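# Uncap a marker and place both parts on pads

## Task

Separate the cap from the marker. Set the cap on the yellow pad and the marker body on the blue pad so that each part's centre sits well within its pad and at least half its length lies over that pad. Both parts must be resting on their own at the end; anything the robot still has to hold does not count. Finish by releasing the parts and moving the grippers away.

## Robot and tools

Robot: two arms, left_arm and right_arm, in a physics simulation. Each has six joints and a two-finger gripper.

Frame: a single world frame. The origin is on the table surface midway between the arms, +z is up, +x points out over the table, and left_arm sits on the +y side. The names left and right refer to the arms, not to sides of any image. Each gripper's fingers point along its own +z and close along its own y. The reported hand point lies between the finger pads, roughly 1 cm behind the tips. Its printed position can be somewhat off, more so at long reach.

Joint order: in every row and in every per-joint list in a result, each arm's joints come as elbow, wrist yaw, wrist pitch, waist, wrist roll, shoulder. Use only this order. Stated ranges in radians: waist -2.618 to 3.054, shoulder 0.000 to 3.142, elbow 0.000 to 3.142, wrist pitch -1.571 to 1.571, wrist yaw -1.571 to 1.571, wrist roll -2.094 to 2.094. A true end can sit up to 0.036 rad either side of these.

Row format (both execute_actions and move): one flat list of 14 numbers, each in [-1, 1], covering both arms even when only one moves. Numbers 1-6 are left_arm joint offsets in the order above, number 7 is left_arm opening, numbers 8-13 are right_arm joint offsets, number 14 is right_arm opening. Joint numbers are scaled offsets, not angles: 1.0 equals 1.202 rad for the waist, 1.258 for the shoulder, 1.238 for the elbow, 2.073 for wrist pitch, and 2.022 for wrist yaw and wrist roll. Opening is absolute: +1 fully open, -1 closed.

execute_actions(actions): a list of actions run one after another. Each action is a list of up to 15 rows; each row lasts one control step of 1/30 s, and if fewer than 15 rows are given the last one is held for the remaining steps. Joint offsets in every row are measured from the angles the arm had when that action began, not from the previous row; for the first action of a call that means the angles in the latest reported result. An empty list just returns the current state and images. If any action asks a joint to go more than 0.036 rad beyond its range, that action is rejected for both arms; if the first action fails this, or any action is malformed, nothing runs at all. A request past a real end is clipped there, and the result may print "joint sent to its limit" (its absence does not prove there is room).

move(target, speed, blocking): target is one 14-number row as above, offsets measured from the "Joint positions" of the latest result that showed them. All joints travel so they finish together, so the hand follows a curve. speed (0.01 to 2, default 0.5) is in rad/s for the joint with the longest way to go. Paths last between 0.5 and 10 s; longer ones are cut off at 10 s. Moves do not avoid obstacles or the other arm. Opening values are applied at the start. The extra "move:" line gives the ending (done, off_target, moving, held, fault), limits=held or limits=none, and each arm's joint furthest from target. With blocking=false you get a result after 0.5 s while motion continues; you must call wait or stop before sending any new row or move.

wait(seconds): 0 to 10; arms hold their last command, returns early if a running move finishes. stop(): brakes a running move; fingers keep going. zoom_image(camera, region): region is [x0, y0, x1, y1] in pixels, origin top-left, at most 504 by 504. finished_scene(scene): ends the current scene (integer) and cannot be undone.

Cameras, each 672x504: cam_head_left, cam_head_right, cam_high, cam_low, cam_left_wrist, cam_right_wrist. Calibration (intrinsics, distortion, world-to-camera transforms) was supplied and may be slightly off.

Result lines: per-arm end-effector position in metres and quaternion wxyz; Joint positions (radians, then gripper opening in metres, 0.093 open down to 0.000 closed); Joint velocities; Joint targets (what joints are currently driven toward); joint torques (with offsets and noise). grip_measured is the motor position on the -1..+1 scale: pads touch near -0.94 and each millimetre of object width adds about 0.0208; readings may be biased by up to about 0.02. Sending a value below an object's width reading squeezes harder; keep sending that value to keep holding. "joint command not followed" means a clearance check altered some joint targets.

Motion limits: joint targets are kept within a per-step lead of measured angles (waist 0.202, shoulder 0.258, elbow 0.238, wrist pitch 0.573, wrist yaw and roll 0.522 rad), and targets that would shift the hand more than 70 mm are scaled back, so big offsets may need several actions and unfinished motion must be recommanded. Friction may leave a joint up to 0.031 rad short; smaller commands may not move it.

Heat: holding loads warms motors. A MOTOR HOT warning starts at 75 °C, the arm is halted at 90 °C, and at 100 °C it goes limp and drops; these appear as OVER-TEMPERATURE FAULT lines.

Avoid: arms colliding or pushing each other, knocking or placing anything off the table, dropping parts, fast impacts and hard presses. Loose objects can occasionally get a brief push from outside.

Each tool is called after ">>>" as name(argument=value, ...), one argument or row to a line, values as JSON.

## Session

I'll start by looking at the current state of the scene.

>>> execute_actions(
  actions=[],
)

Scene clock: 0.00 s.
left_arm: end_effector_position=(+0.5242, +0.6584, +0.2080) grip_measured=+0.992 end_effector_quat_wxyz=(-0.548, +0.685, -0.385, +0.287) | right_arm: end_effector_position=(+0.5588, -0.2219, +0.2001) grip_measured=+1.000 end_effector_quat_wxyz=(+0.559, -0.109, +0.806, +0.162)
Joint names: [elbow, wrist yaw, wrist pitch, waist, wrist roll, shoulder]
Joint positions: left_arm=[ 1.604 -0.001  0.291  0.595 -1.541  2.133  0.093] | right_arm=[ 1.423 -0.427  0.185 -0.107 -0.008  1.97   0.093]
Joint velocities: left_arm=[-0.002  0.022 -0.007 -0.012 -0.037 -0.002 -0.002] | right_arm=[ 0.002 -0.051 -0.051 -0.012 -0.007 -0.022  0.   ]
Joint torques (N m, as the arm reports them, + toward a larger angle): no reading
Joint targets: left_arm=[1.604 -0.001 0.291 0.595 -1.541 2.133] | right_arm=[1.423 -0.427 0.185 -0.107 -0.008 1.970]

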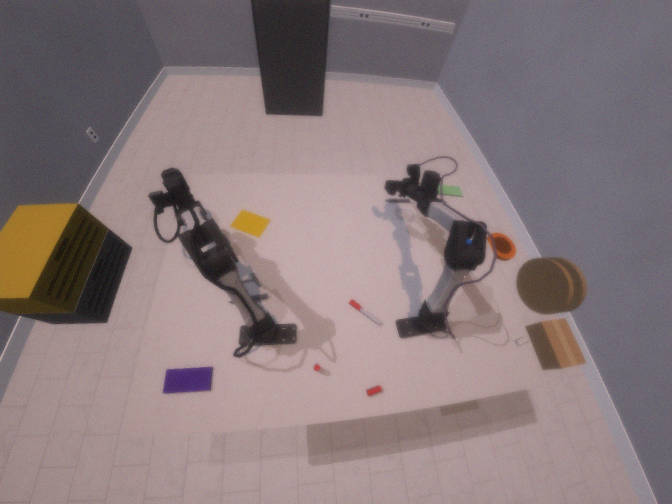

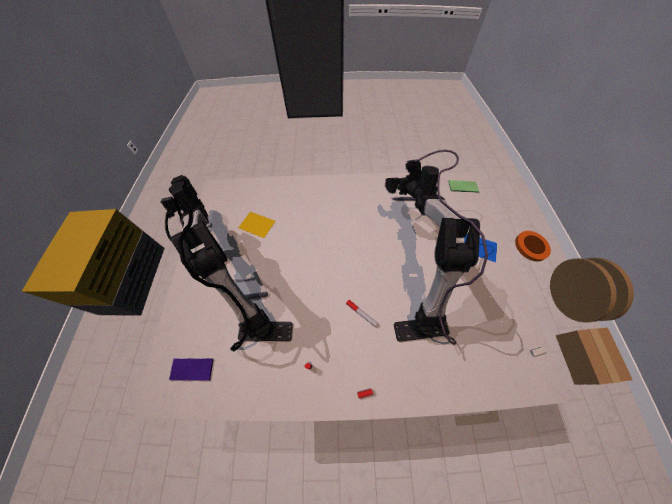

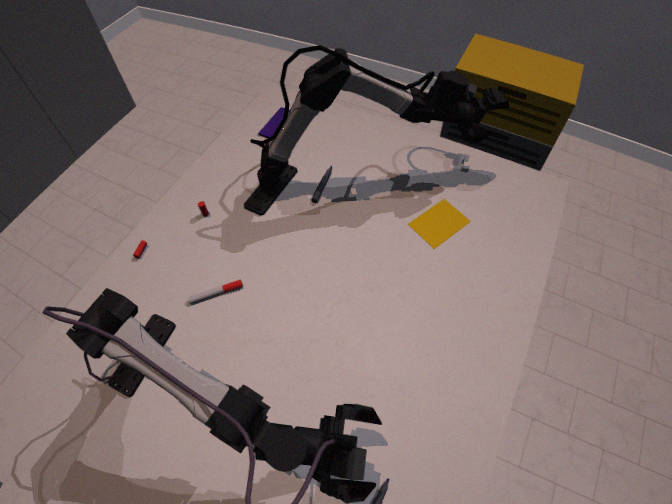

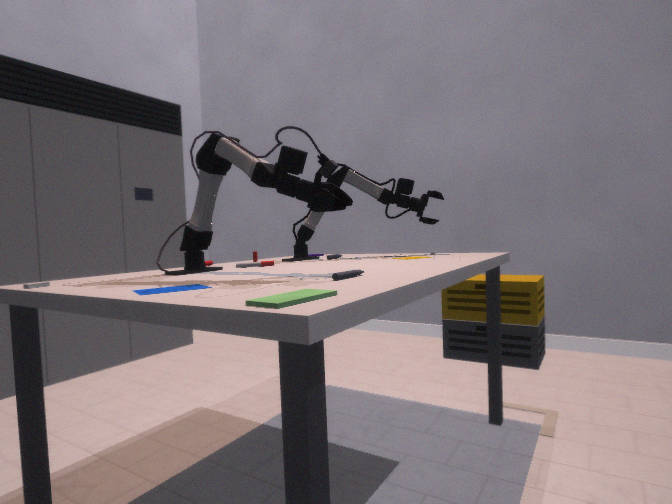

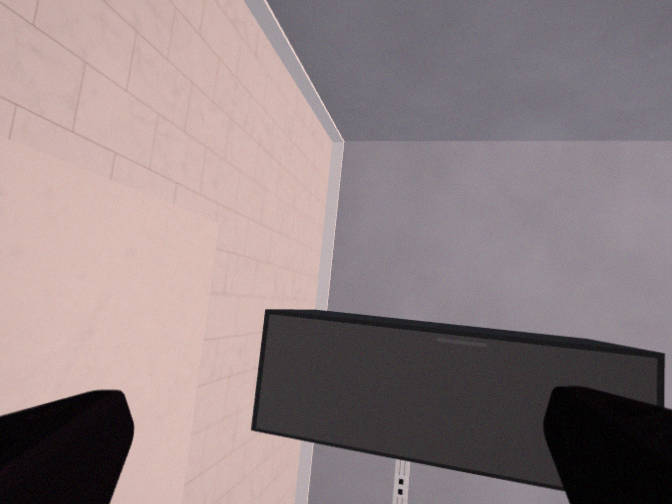

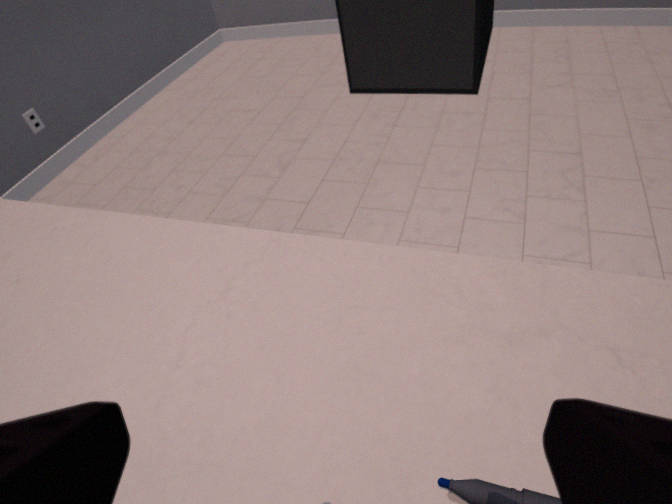

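>>> zoom_image(
  camera="cam_high",
  region=[120, 190, 280, 330],
)

>>> zoom_image(
  camera="cam_head_right",
  region=[290, 280, 410, 410],
)

>>> zoom_image(
  camera="cam_head_left",
  region=[300, 280, 420, 410],
)

Region (120, 190, 280, 330) of cam_high's 672x504 image, scaled by 3.150, with more detail than that image has; it fills the top 441 rows of this view, and the rest is white.

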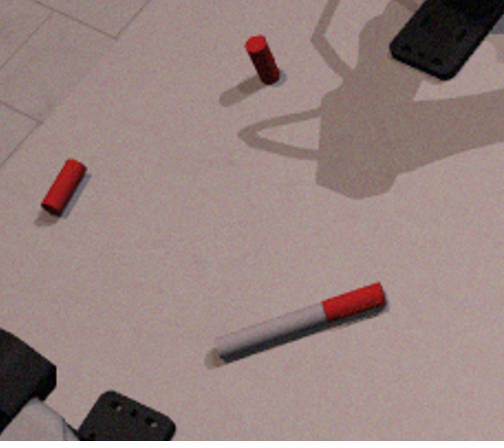

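Region (290, 280, 410, 410) of cam_head_right's 672x504 image, scaled by 3.877, with more detail than that image has; it fills the left 465 columns of this view, and the rest is white.

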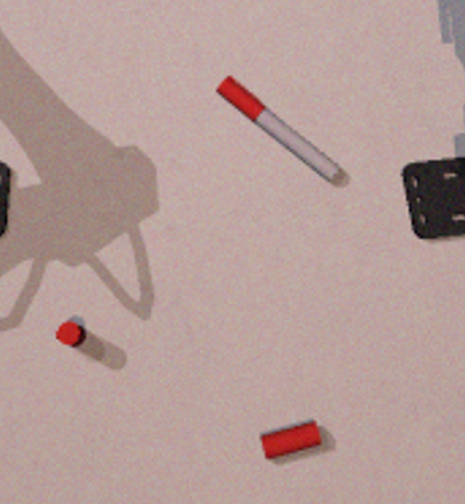

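Region (300, 280, 420, 410) of cam_head_left's 672x504 image, scaled by 3.877, with more detail than that image has; it fills the left 465 columns of this view, and the rest is white.

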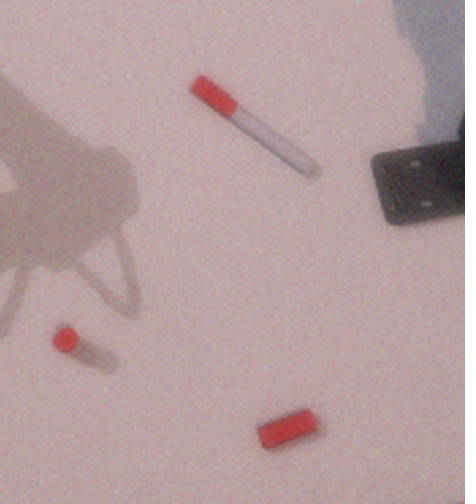

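>>> zoom_image(
  camera="cam_high",
  region=[200, 370, 420, 504],
)

>>> zoom_image(
  camera="cam_low",
  region=[260, 130, 460, 280],
)

>>> zoom_image(
  camera="cam_head_right",
  region=[380, 140, 560, 300],
)

>>> zoom_image(
  camera="cam_high",
  region=[290, 60, 530, 260],
)

Region (200, 370, 420, 504) of cam_high's 672x504 image, scaled by 2.291, with more detail than that image has; it fills the top 307 rows of this view, and the rest is white.

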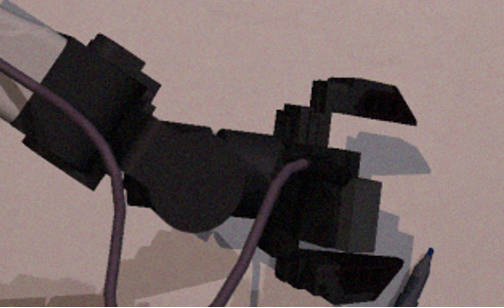

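Region (260, 130, 460, 280) of cam_low's 672x504 image, scaled by 2.520, with more detail than that image has; it fills the top 378 rows of this view, and the rest is white.

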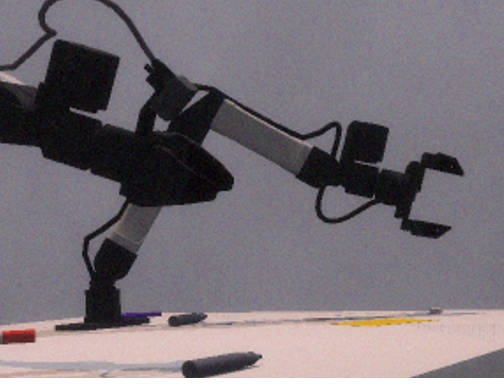

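Region (380, 140, 560, 300) of cam_head_right's 672x504 image, scaled by 2.800, with more detail than that image has.

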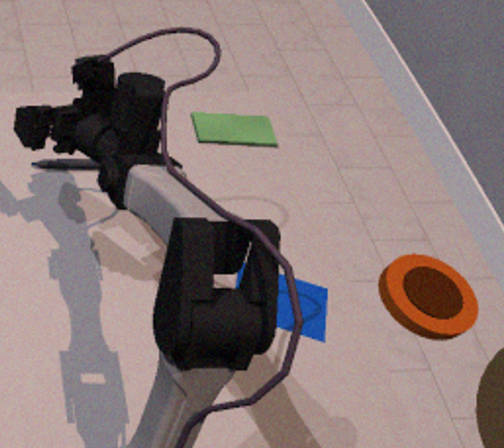

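Region (290, 60, 530, 260) of cam_high's 672x504 image, scaled by 2.100, with more detail than that image has.

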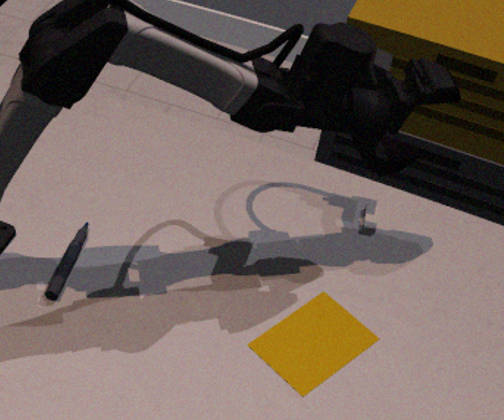

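>>> move(
  target=[-0.2229, 0.1166, -0.6266, -1.0, -0.2457, -0.2853, 1.0, -0.7393, 0.4299, -0.5015, 1.0, 0.3714, -0.9398, 1.0],
  speed=1.0,
)

Scene clock: 122.17 s.
left_arm: end_effector_position=(+0.2568, +0.0686, +0.0874) grip_measured=+0.992 end_effector_quat_wxyz=(-0.095, -0.632, +0.763, -0.096) | right_arm: end_effector_position=(+0.1216, -0.1268, +0.0899) grip_measured=+1.000 end_effector_quat_wxyz=(+0.297, -0.152, +0.941, +0.055)
Joint names: [elbow, wrist yaw, wrist pitch, waist, wrist roll, shoulder]
Joint positions: left_arm=[ 1.357  0.232 -0.995 -0.609 -2.027  1.79   0.093] | right_arm=[ 0.527  0.43  -0.838  1.083  0.733  0.807  0.093]
Joint velocities: left_arm=[-0.022 -0.007 -0.022  0.012 -0.007 -0.002 -0.001] | right_arm=[ 0.012  0.007  0.037  0.017 -0.007 -0.007  0.   ]
Joint torques (N m, as the arm reports them, + toward a larger angle): left_arm=[ 4.21  0.05  0.61  0.15 -0.14 -9.74] | right_arm=[ 7.09  0.49  1.04  0.89 -0.01 -2.54]
Joint targets: left_arm=[1.329 0.235 -1.008 -0.607 -2.038 1.774] | right_arm=[0.508 0.442 -0.855 1.095 0.744 0.788]
move: off_target (left_arm); limits=none; left_arm: farthest joint: the elbow, 0.029 radians from its target (0.276 radians at the start); right_arm: farthest joint: the shoulder, 0.019 radians from its target (1.182 radians at the start)
camera_calibration (this result's frames):
cam_left_wrist: T_world_to_cam=[[0.978356, -0.205349, 0.0255103, -0.244128], [-0.170226, -0.7286, 0.663449, 0.0680349], [-0.117652, -0.653432, -0.747786, 0.220049], [0, 0, 0, 1]] pos_world=[0.276315, 0.143226, 0.125639]
cam_right_wrist: T_world_to_cam=[[0.311312, -0.950279, -0.00744737, -0.159047], [-0.934435, -0.304677, -0.184401, 0.135459], [0.172964, 0.0643655, -0.982823, 0.159561], [0, 0, 0, 1]] pos_world=[0.148492, -0.120138, 0.180615]

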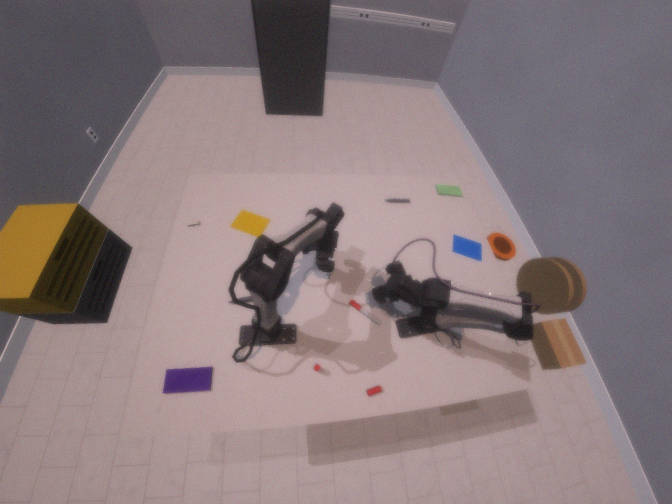

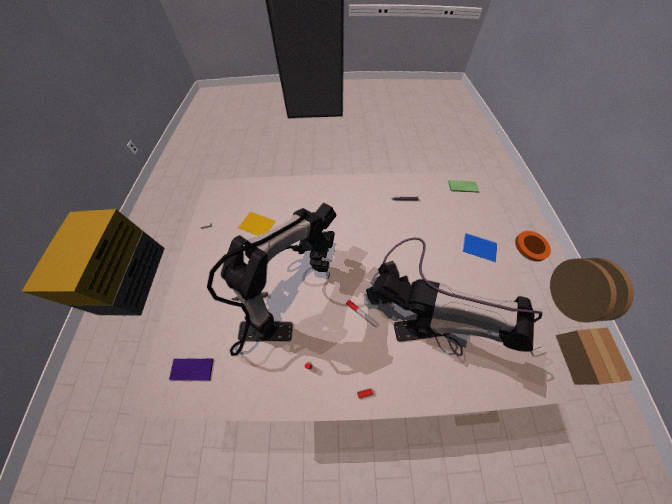

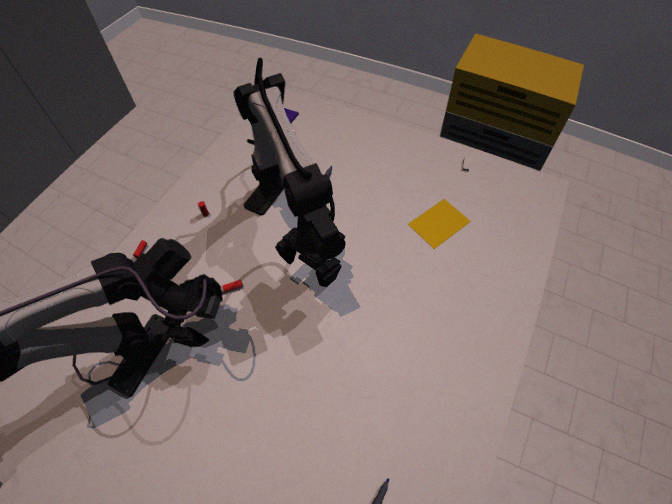

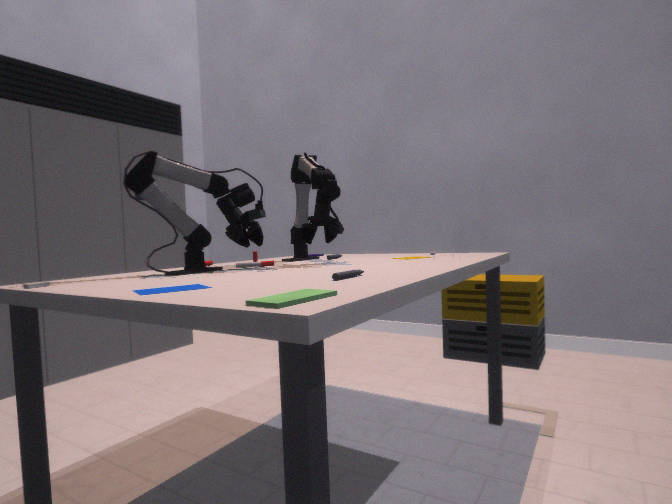

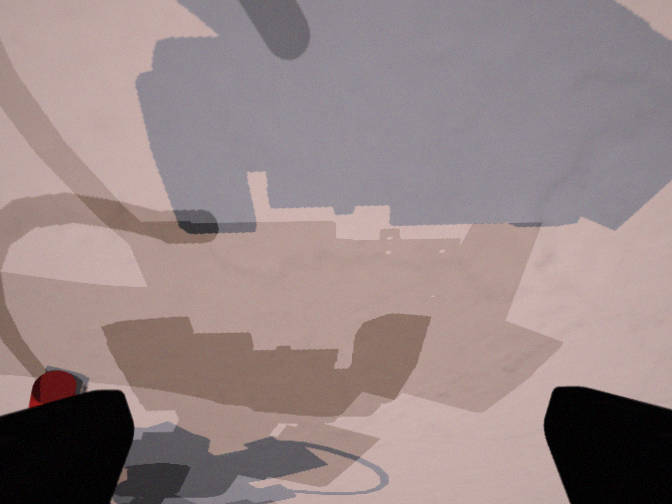

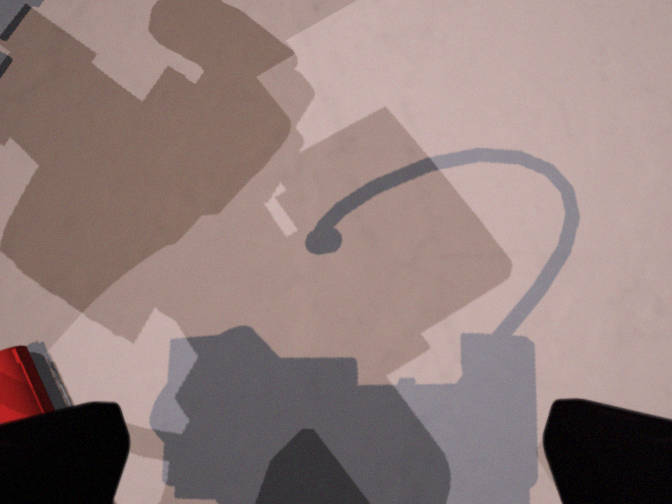

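>>> move(
  target=[-0.0687, 0.0099, -0.0333, -0.3653, 0.0589, -0.0620, 0.2, 0.0, 0.0, -0.0198, 0.4218, -0.0173, -0.0366, 0.2],
  speed=0.7,
)

Scene clock: 170.30 s.
left_arm: end_effector_position=(+0.1133, +0.0011, +0.0910) grip_measured=+0.202 end_effector_quat_wxyz=(-0.121, -0.406, +0.904, -0.055) | right_arm: end_effector_position=(+0.0363, -0.0818, +0.0917) grip_measured=+0.202 end_effector_quat_wxyz=(+0.275, -0.389, +0.870, +0.124)
Joint names: [elbow, wrist yaw, wrist pitch, waist, wrist roll, shoulder]
Joint positions: left_arm=[ 1.301  0.25  -1.053 -1.045 -1.919  1.729  0.055] | right_arm=[ 0.527  0.428 -0.863  1.578  0.708  0.781  0.055]
Joint velocities: left_arm=[-0.002  0.007 -0.051 -0.017 -0.037 -0.007  0.   ] | right_arm=[-0.007  0.051 -0.051 -0.002  0.037 -0.002  0.001]
Joint torques (N m, as the arm reports them, + toward a larger angle): left_arm=[ 4.06  0.04  0.45 -0.12  0.01 -9.2 ] | right_arm=[ 8.83  0.37  1.08  0.89 -0.27 -2.36]
Joint targets: left_arm=[1.272 0.252 -1.065 -1.048 -1.908 1.712] | right_arm=[0.527 0.430 -0.879 1.590 0.698 0.761]
move: off_target (left_arm); limits=none; left_arm: farthest joint: the elbow, 0.029 radians from its target (0.085 radians at the start); right_arm: farthest joint: the shoulder, 0.020 radians from its target (0.046 radians at the start)
camera_calibration (this result's frames):
cam_left_wrist: T_world_to_cam=[[0.73219, -0.681099, -0.00107575, -0.0868882], [-0.510517, -0.549857, 0.661082, 0.0306002], [-0.450854, -0.483489, -0.750313, 0.199605], [0, 0, 0, 1]] pos_world=[0.169233, 0.0541529, 0.129443]
cam_right_wrist: T_world_to_cam=[[0.739728, -0.672889, 0.00477691, -0.0836787], [-0.660666, -0.727601, -0.184707, 0.0253131], [0.127763, 0.133477, -0.982782, 0.180496], [0, 0, 0, 1]] pos_world=[0.0555623, -0.0619807, 0.182463]

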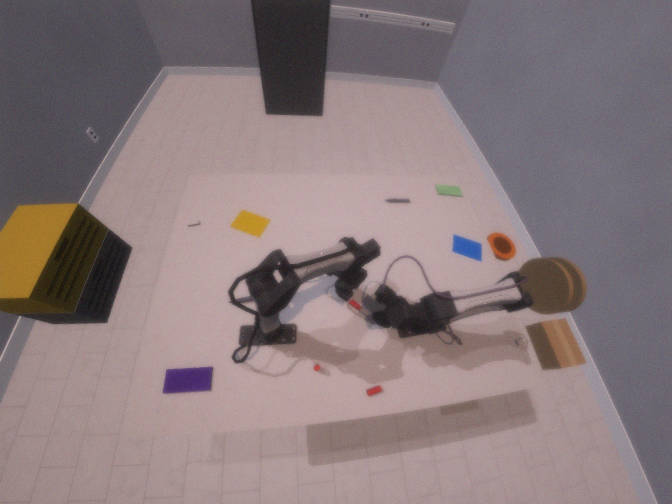

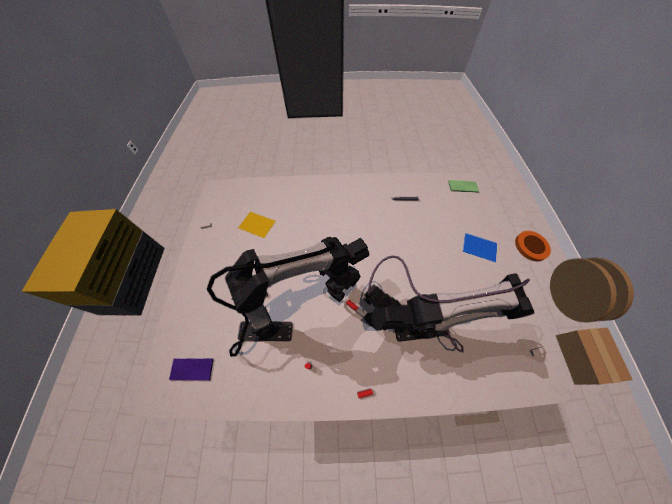

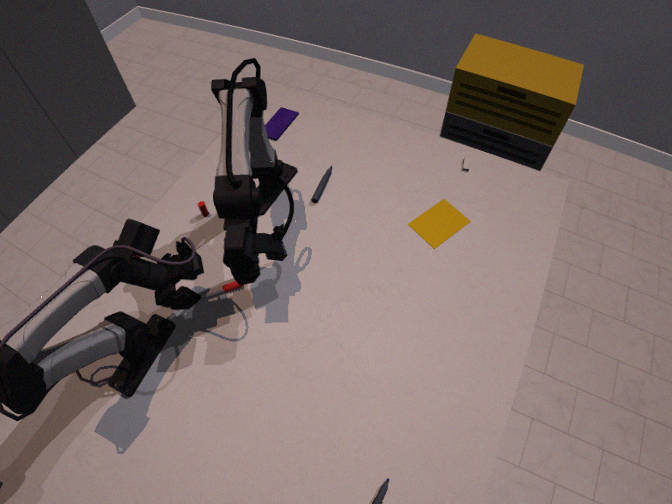

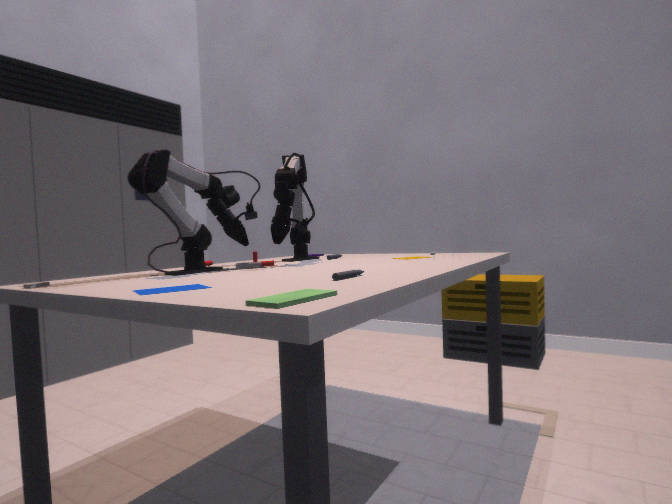

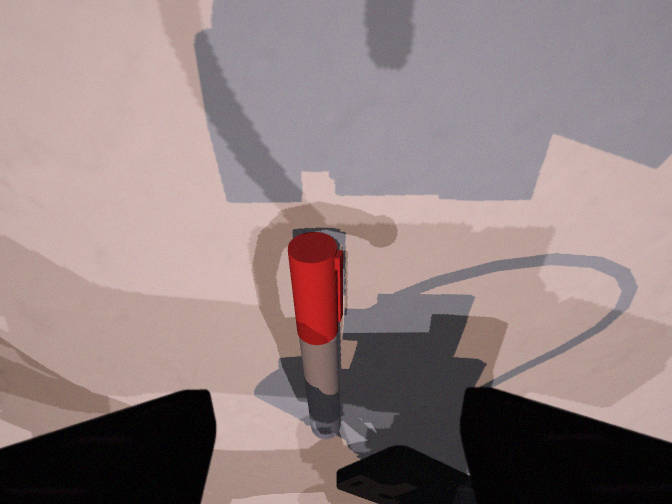

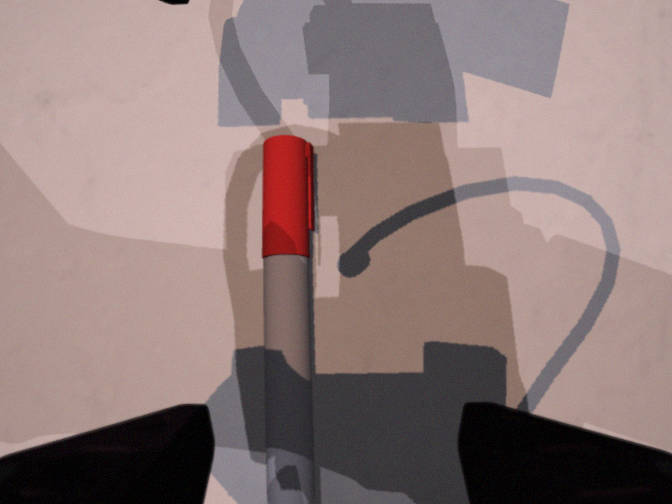

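>>> zoom_image(
  camera="cam_left_wrist",
  region=[200, 210, 480, 460],
)

>>> zoom_image(
  camera="cam_low",
  region=[190, 170, 330, 280],
)

Region (200, 210, 480, 460) of cam_left_wrist's 672x504 image, scaled by 1.800, with more detail than that image has; it fills the top 450 rows of this view, and the rest is white.

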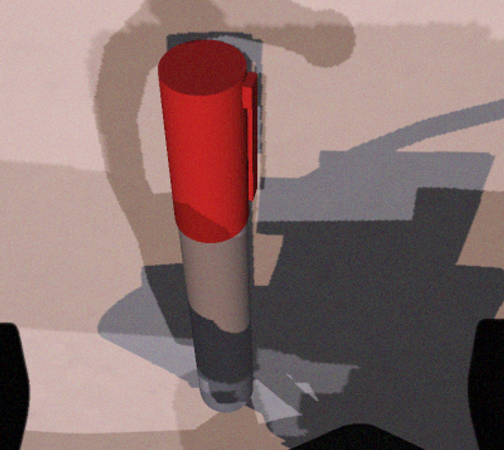

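Region (190, 170, 330, 280) of cam_low's 672x504 image, scaled by 3.600, with more detail than that image has; it fills the top 396 rows of this view, and the rest is white.

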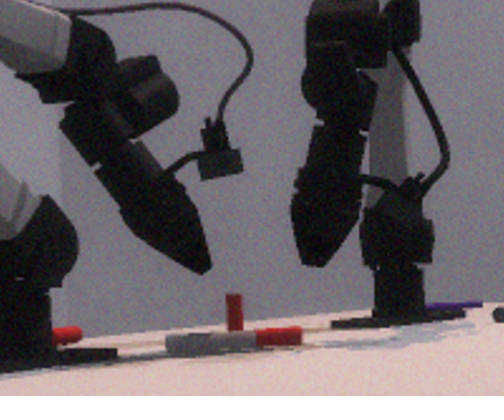

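>>> move(
  target=[-0.1397, -0.0109, 0.1433, -0.1198, -0.0796, 0.0930, 0.2, -0.1898, 0.0178, 0.1795, 0.0832, 0.0346, 0.1431, 0.2],
  speed=0.45,
)

Scene clock: 265.07 s.
left_arm: end_effector_position=(+0.0784, -0.0277, +0.0273) grip_measured=+0.202 end_effector_quat_wxyz=(-0.122, -0.410, +0.902, -0.059) | right_arm: end_effector_position=(+0.0218, -0.0700, +0.0257) grip_measured=+0.202 end_effector_quat_wxyz=(+0.273, -0.402, +0.865, +0.127)
Joint names: [elbow, wrist yaw, wrist pitch, waist, wrist roll, shoulder]
Joint positions: left_arm=[ 1.154  0.237 -0.764 -1.181 -2.07   1.828  0.055] | right_arm=[ 0.312  0.452 -0.513  1.666  0.768  0.944  0.055]
Joint velocities: left_arm=[-0.012  0.007 -0.022 -0.017 -0.066  0.002  0.   ] | right_arm=[ 0.002 -0.007 -0.037 -0.002 -0.022 -0.007 -0.   ]
Joint torques (N m, as the arm reports them, + toward a larger angle): left_arm=[ 3.97 -0.05  0.72 -0.58 -0.23 -7.17] | right_arm=[ 6.45  0.5   1.35  0.9  -0.02 -0.05]
Joint targets: left_arm=[1.128 0.228 -0.755 -1.189 -2.081 1.846] | right_arm=[0.292 0.465 -0.491 1.678 0.778 0.961]
move: off_target (left_arm, right_arm); limits=none; left_arm: farthest joint: the elbow, 0.026 radians from its target (0.173 radians at the start); right_arm: farthest joint: the wrist pitch, 0.022 radians from its target (0.372 radians at the start)
camera_calibration (this result's frames):
cam_left_wrist: T_world_to_cam=[[0.739385, -0.673272, 0.00366836, -0.0814544], [-0.504627, -0.550556, 0.665011, 0.0384794], [-0.445714, -0.493551, -0.746825, 0.121356], [0, 0, 0, 1]] pos_world=[0.133734, 0.0262392, 0.0653409]
cam_right_wrist: T_world_to_cam=[[0.758849, -0.65124, 0.00591095, -0.0637175], [-0.63956, -0.746891, -0.181979, 0.0102363], [0.122927, 0.134314, -0.983285, 0.116089], [0, 0, 0, 1]] pos_world=[0.0406282, -0.0494423, 0.116388]

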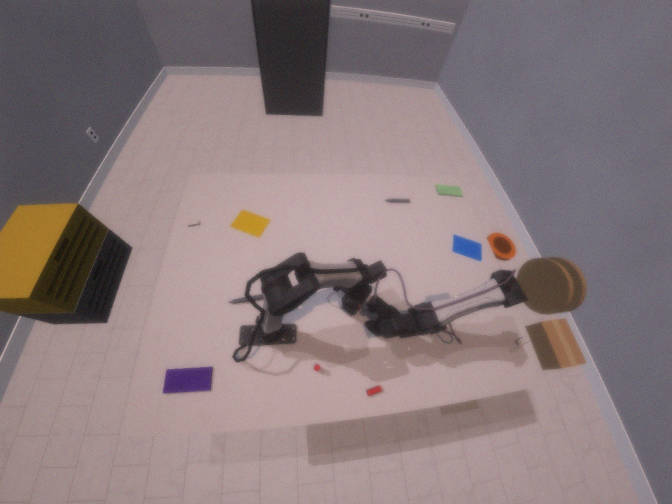

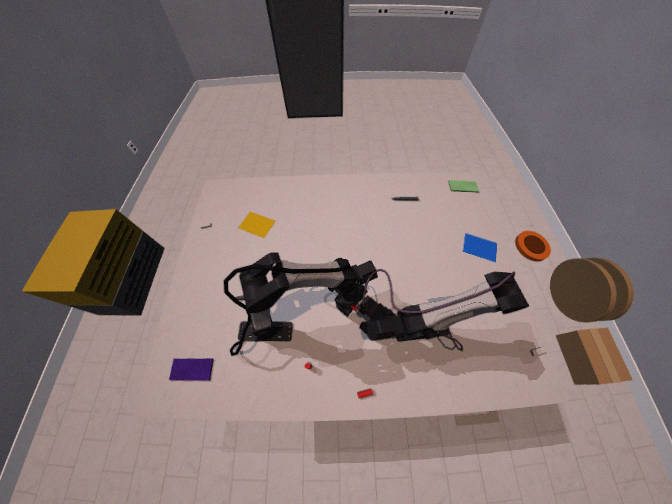

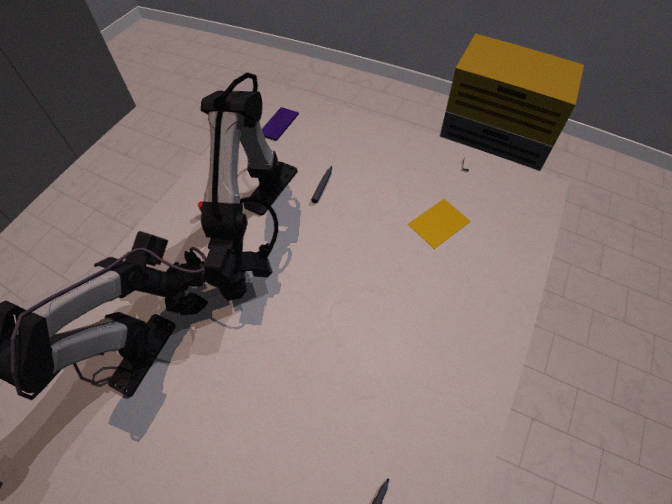

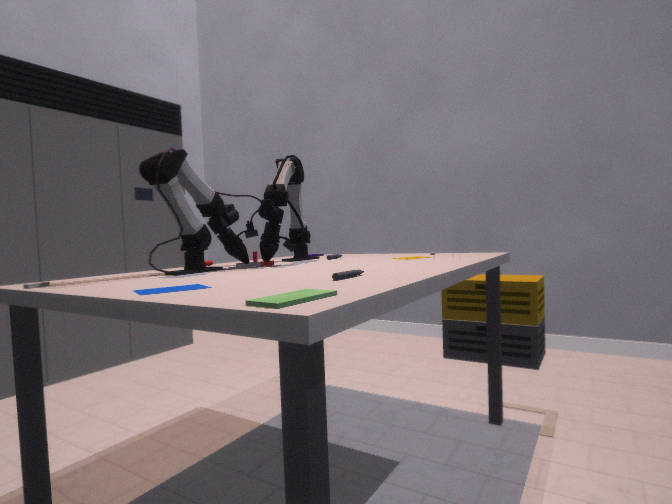

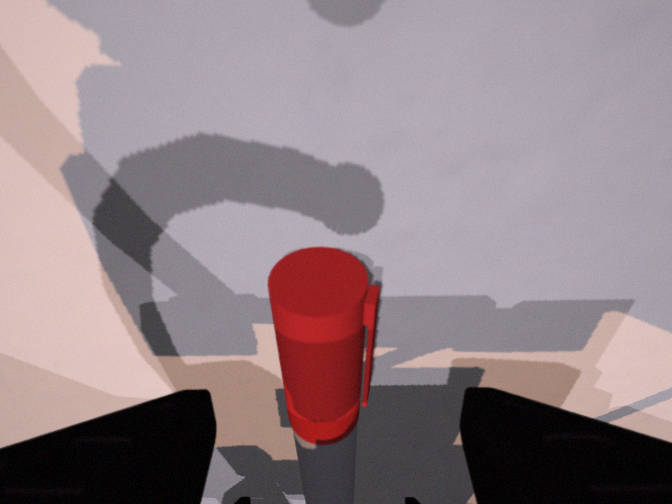

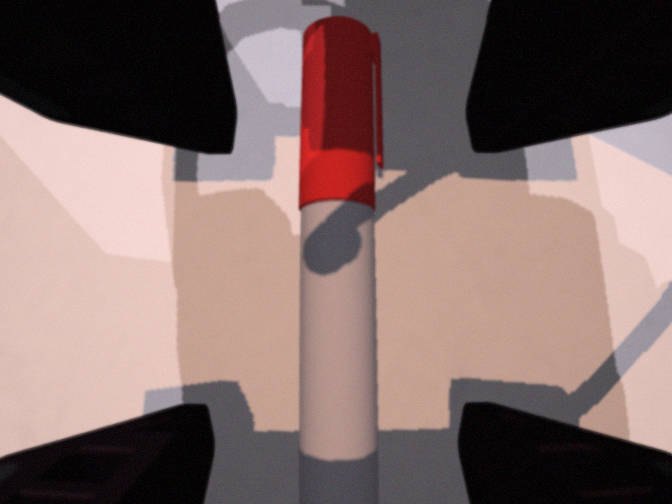

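>>> zoom_image(
  camera="cam_low",
  region=[205, 210, 305, 280],
)

Region (205, 210, 305, 280) of cam_low's 672x504 image, scaled by 5.040, with more detail than that image has; it fills the top 353 rows of this view, and the rest is white.

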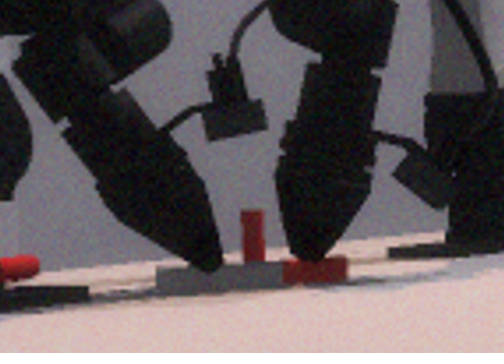

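>>> move(
  target=[-0.0533, 0.0, 0.0328, -0.0092, 0.0, 0.0294, -0.2, -0.0512, 0.0, 0.0516, 0.0, 0.0, 0.0466, -0.2],
  speed=0.2,
)

Scene clock: 293.07 s.
left_arm: end_effector_position=(+0.0779, -0.0263, +0.0133) grip_measured=-0.198 end_effector_quat_wxyz=(-0.122, -0.410, +0.902, -0.060) | right_arm: end_effector_position=(+0.0220, -0.0713, +0.0136) grip_measured=-0.199 end_effector_quat_wxyz=(+0.272, -0.403, +0.865, +0.124)
Joint names: [elbow, wrist yaw, wrist pitch, waist, wrist roll, shoulder]
Joint positions: left_arm=[ 1.114  0.237 -0.704 -1.181 -2.07   1.845  0.036] | right_arm=[ 0.276  0.452 -0.447  1.666  0.768  0.982  0.036]
Joint velocities: left_arm=[ 0.002 -0.037  0.037  0.007 -0.022 -0.002  0.001] | right_arm=[-0.007 -0.022 -0.022  0.007 -0.007 -0.007  0.001]
Joint torques (N m, as the arm reports them, + toward a larger angle): left_arm=[ 3.81  0.03  0.72 -0.82 -0.09 -7.1 ] | right_arm=[ 5.64  0.37  1.53  0.07 -0.14  0.24]
Joint targets: left_arm=[1.088 0.237 -0.696 -1.192 -2.069 1.864] | right_arm=[0.249 0.452 -0.406 1.666 0.768 1.003]
move: off_target (left_arm, right_arm); limits=none; left_arm: farthest joint: the elbow, 0.026 radians from its target (0.066 radians at the start); right_arm: farthest joint: the wrist pitch, 0.041 radians from its target (0.107 radians at the start)
camera_calibration (this result's frames):
cam_left_wrist: T_world_to_cam=[[0.739382, -0.673262, 0.00571831, -0.080154], [-0.505179, -0.549137, 0.665765, 0.0483702], [-0.445094, -0.495143, -0.74614, 0.11118], [0, 0, 0, 1]] pos_world=[0.133186, 0.0276472, 0.051211]
cam_right_wrist: T_world_to_cam=[[0.758838, -0.651173, 0.0117728, -0.0646648], [-0.639333, -0.748242, -0.177166, 0.00710437], [0.124175, 0.126913, -0.984111, 0.103844], [0, 0, 0, 1]] pos_world=[0.0407174, -0.0499713, 0.104213]

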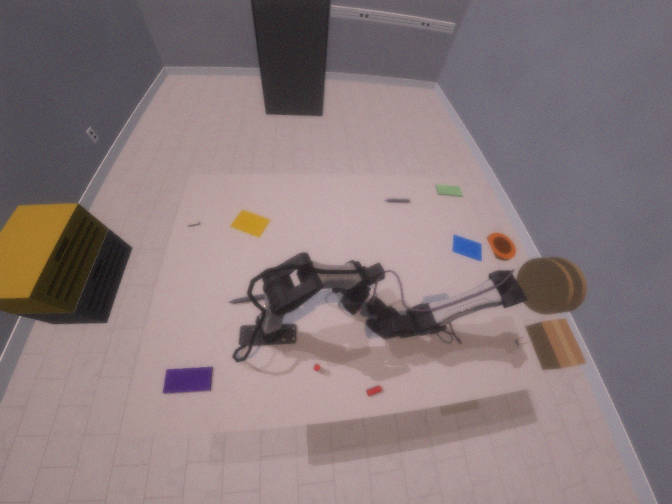

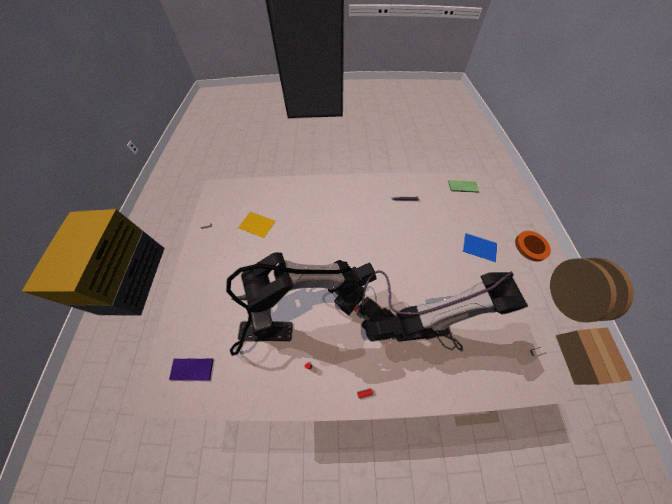

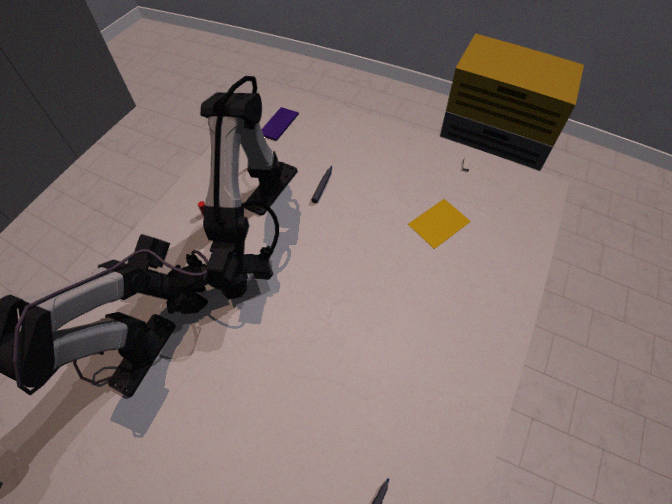

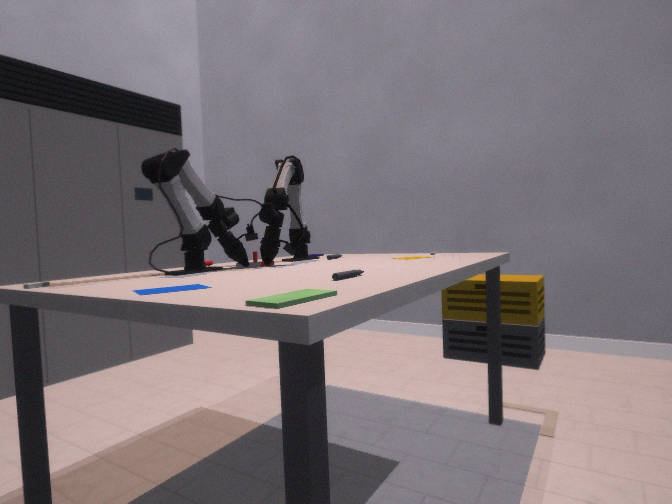

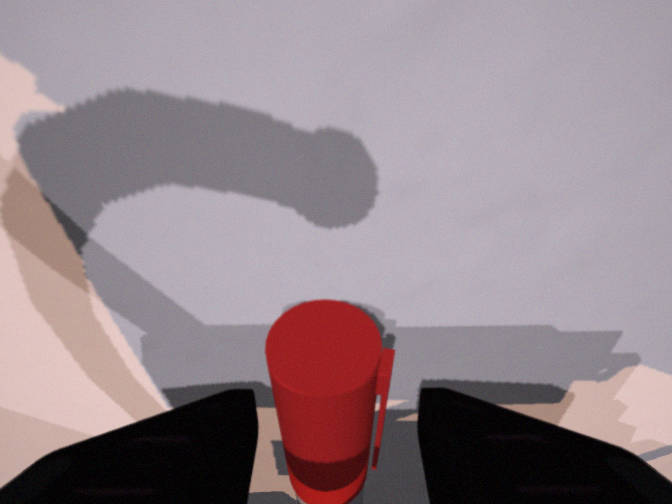

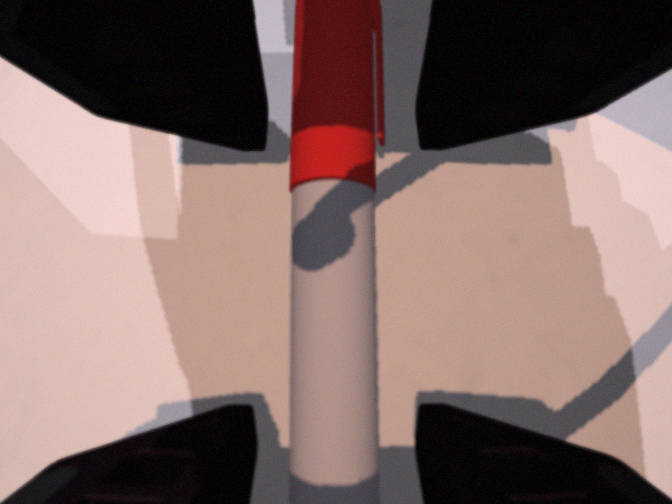

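>>> zoom_image(
  camera="cam_low",
  region=[215, 225, 295, 280],
)

Region (215, 225, 295, 280) of cam_low's 672x504 image, scaled by 6.300, with more detail than that image has; it fills the top 346 rows of this view, and the rest is white.

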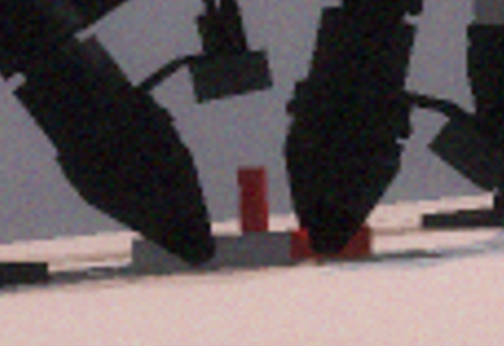

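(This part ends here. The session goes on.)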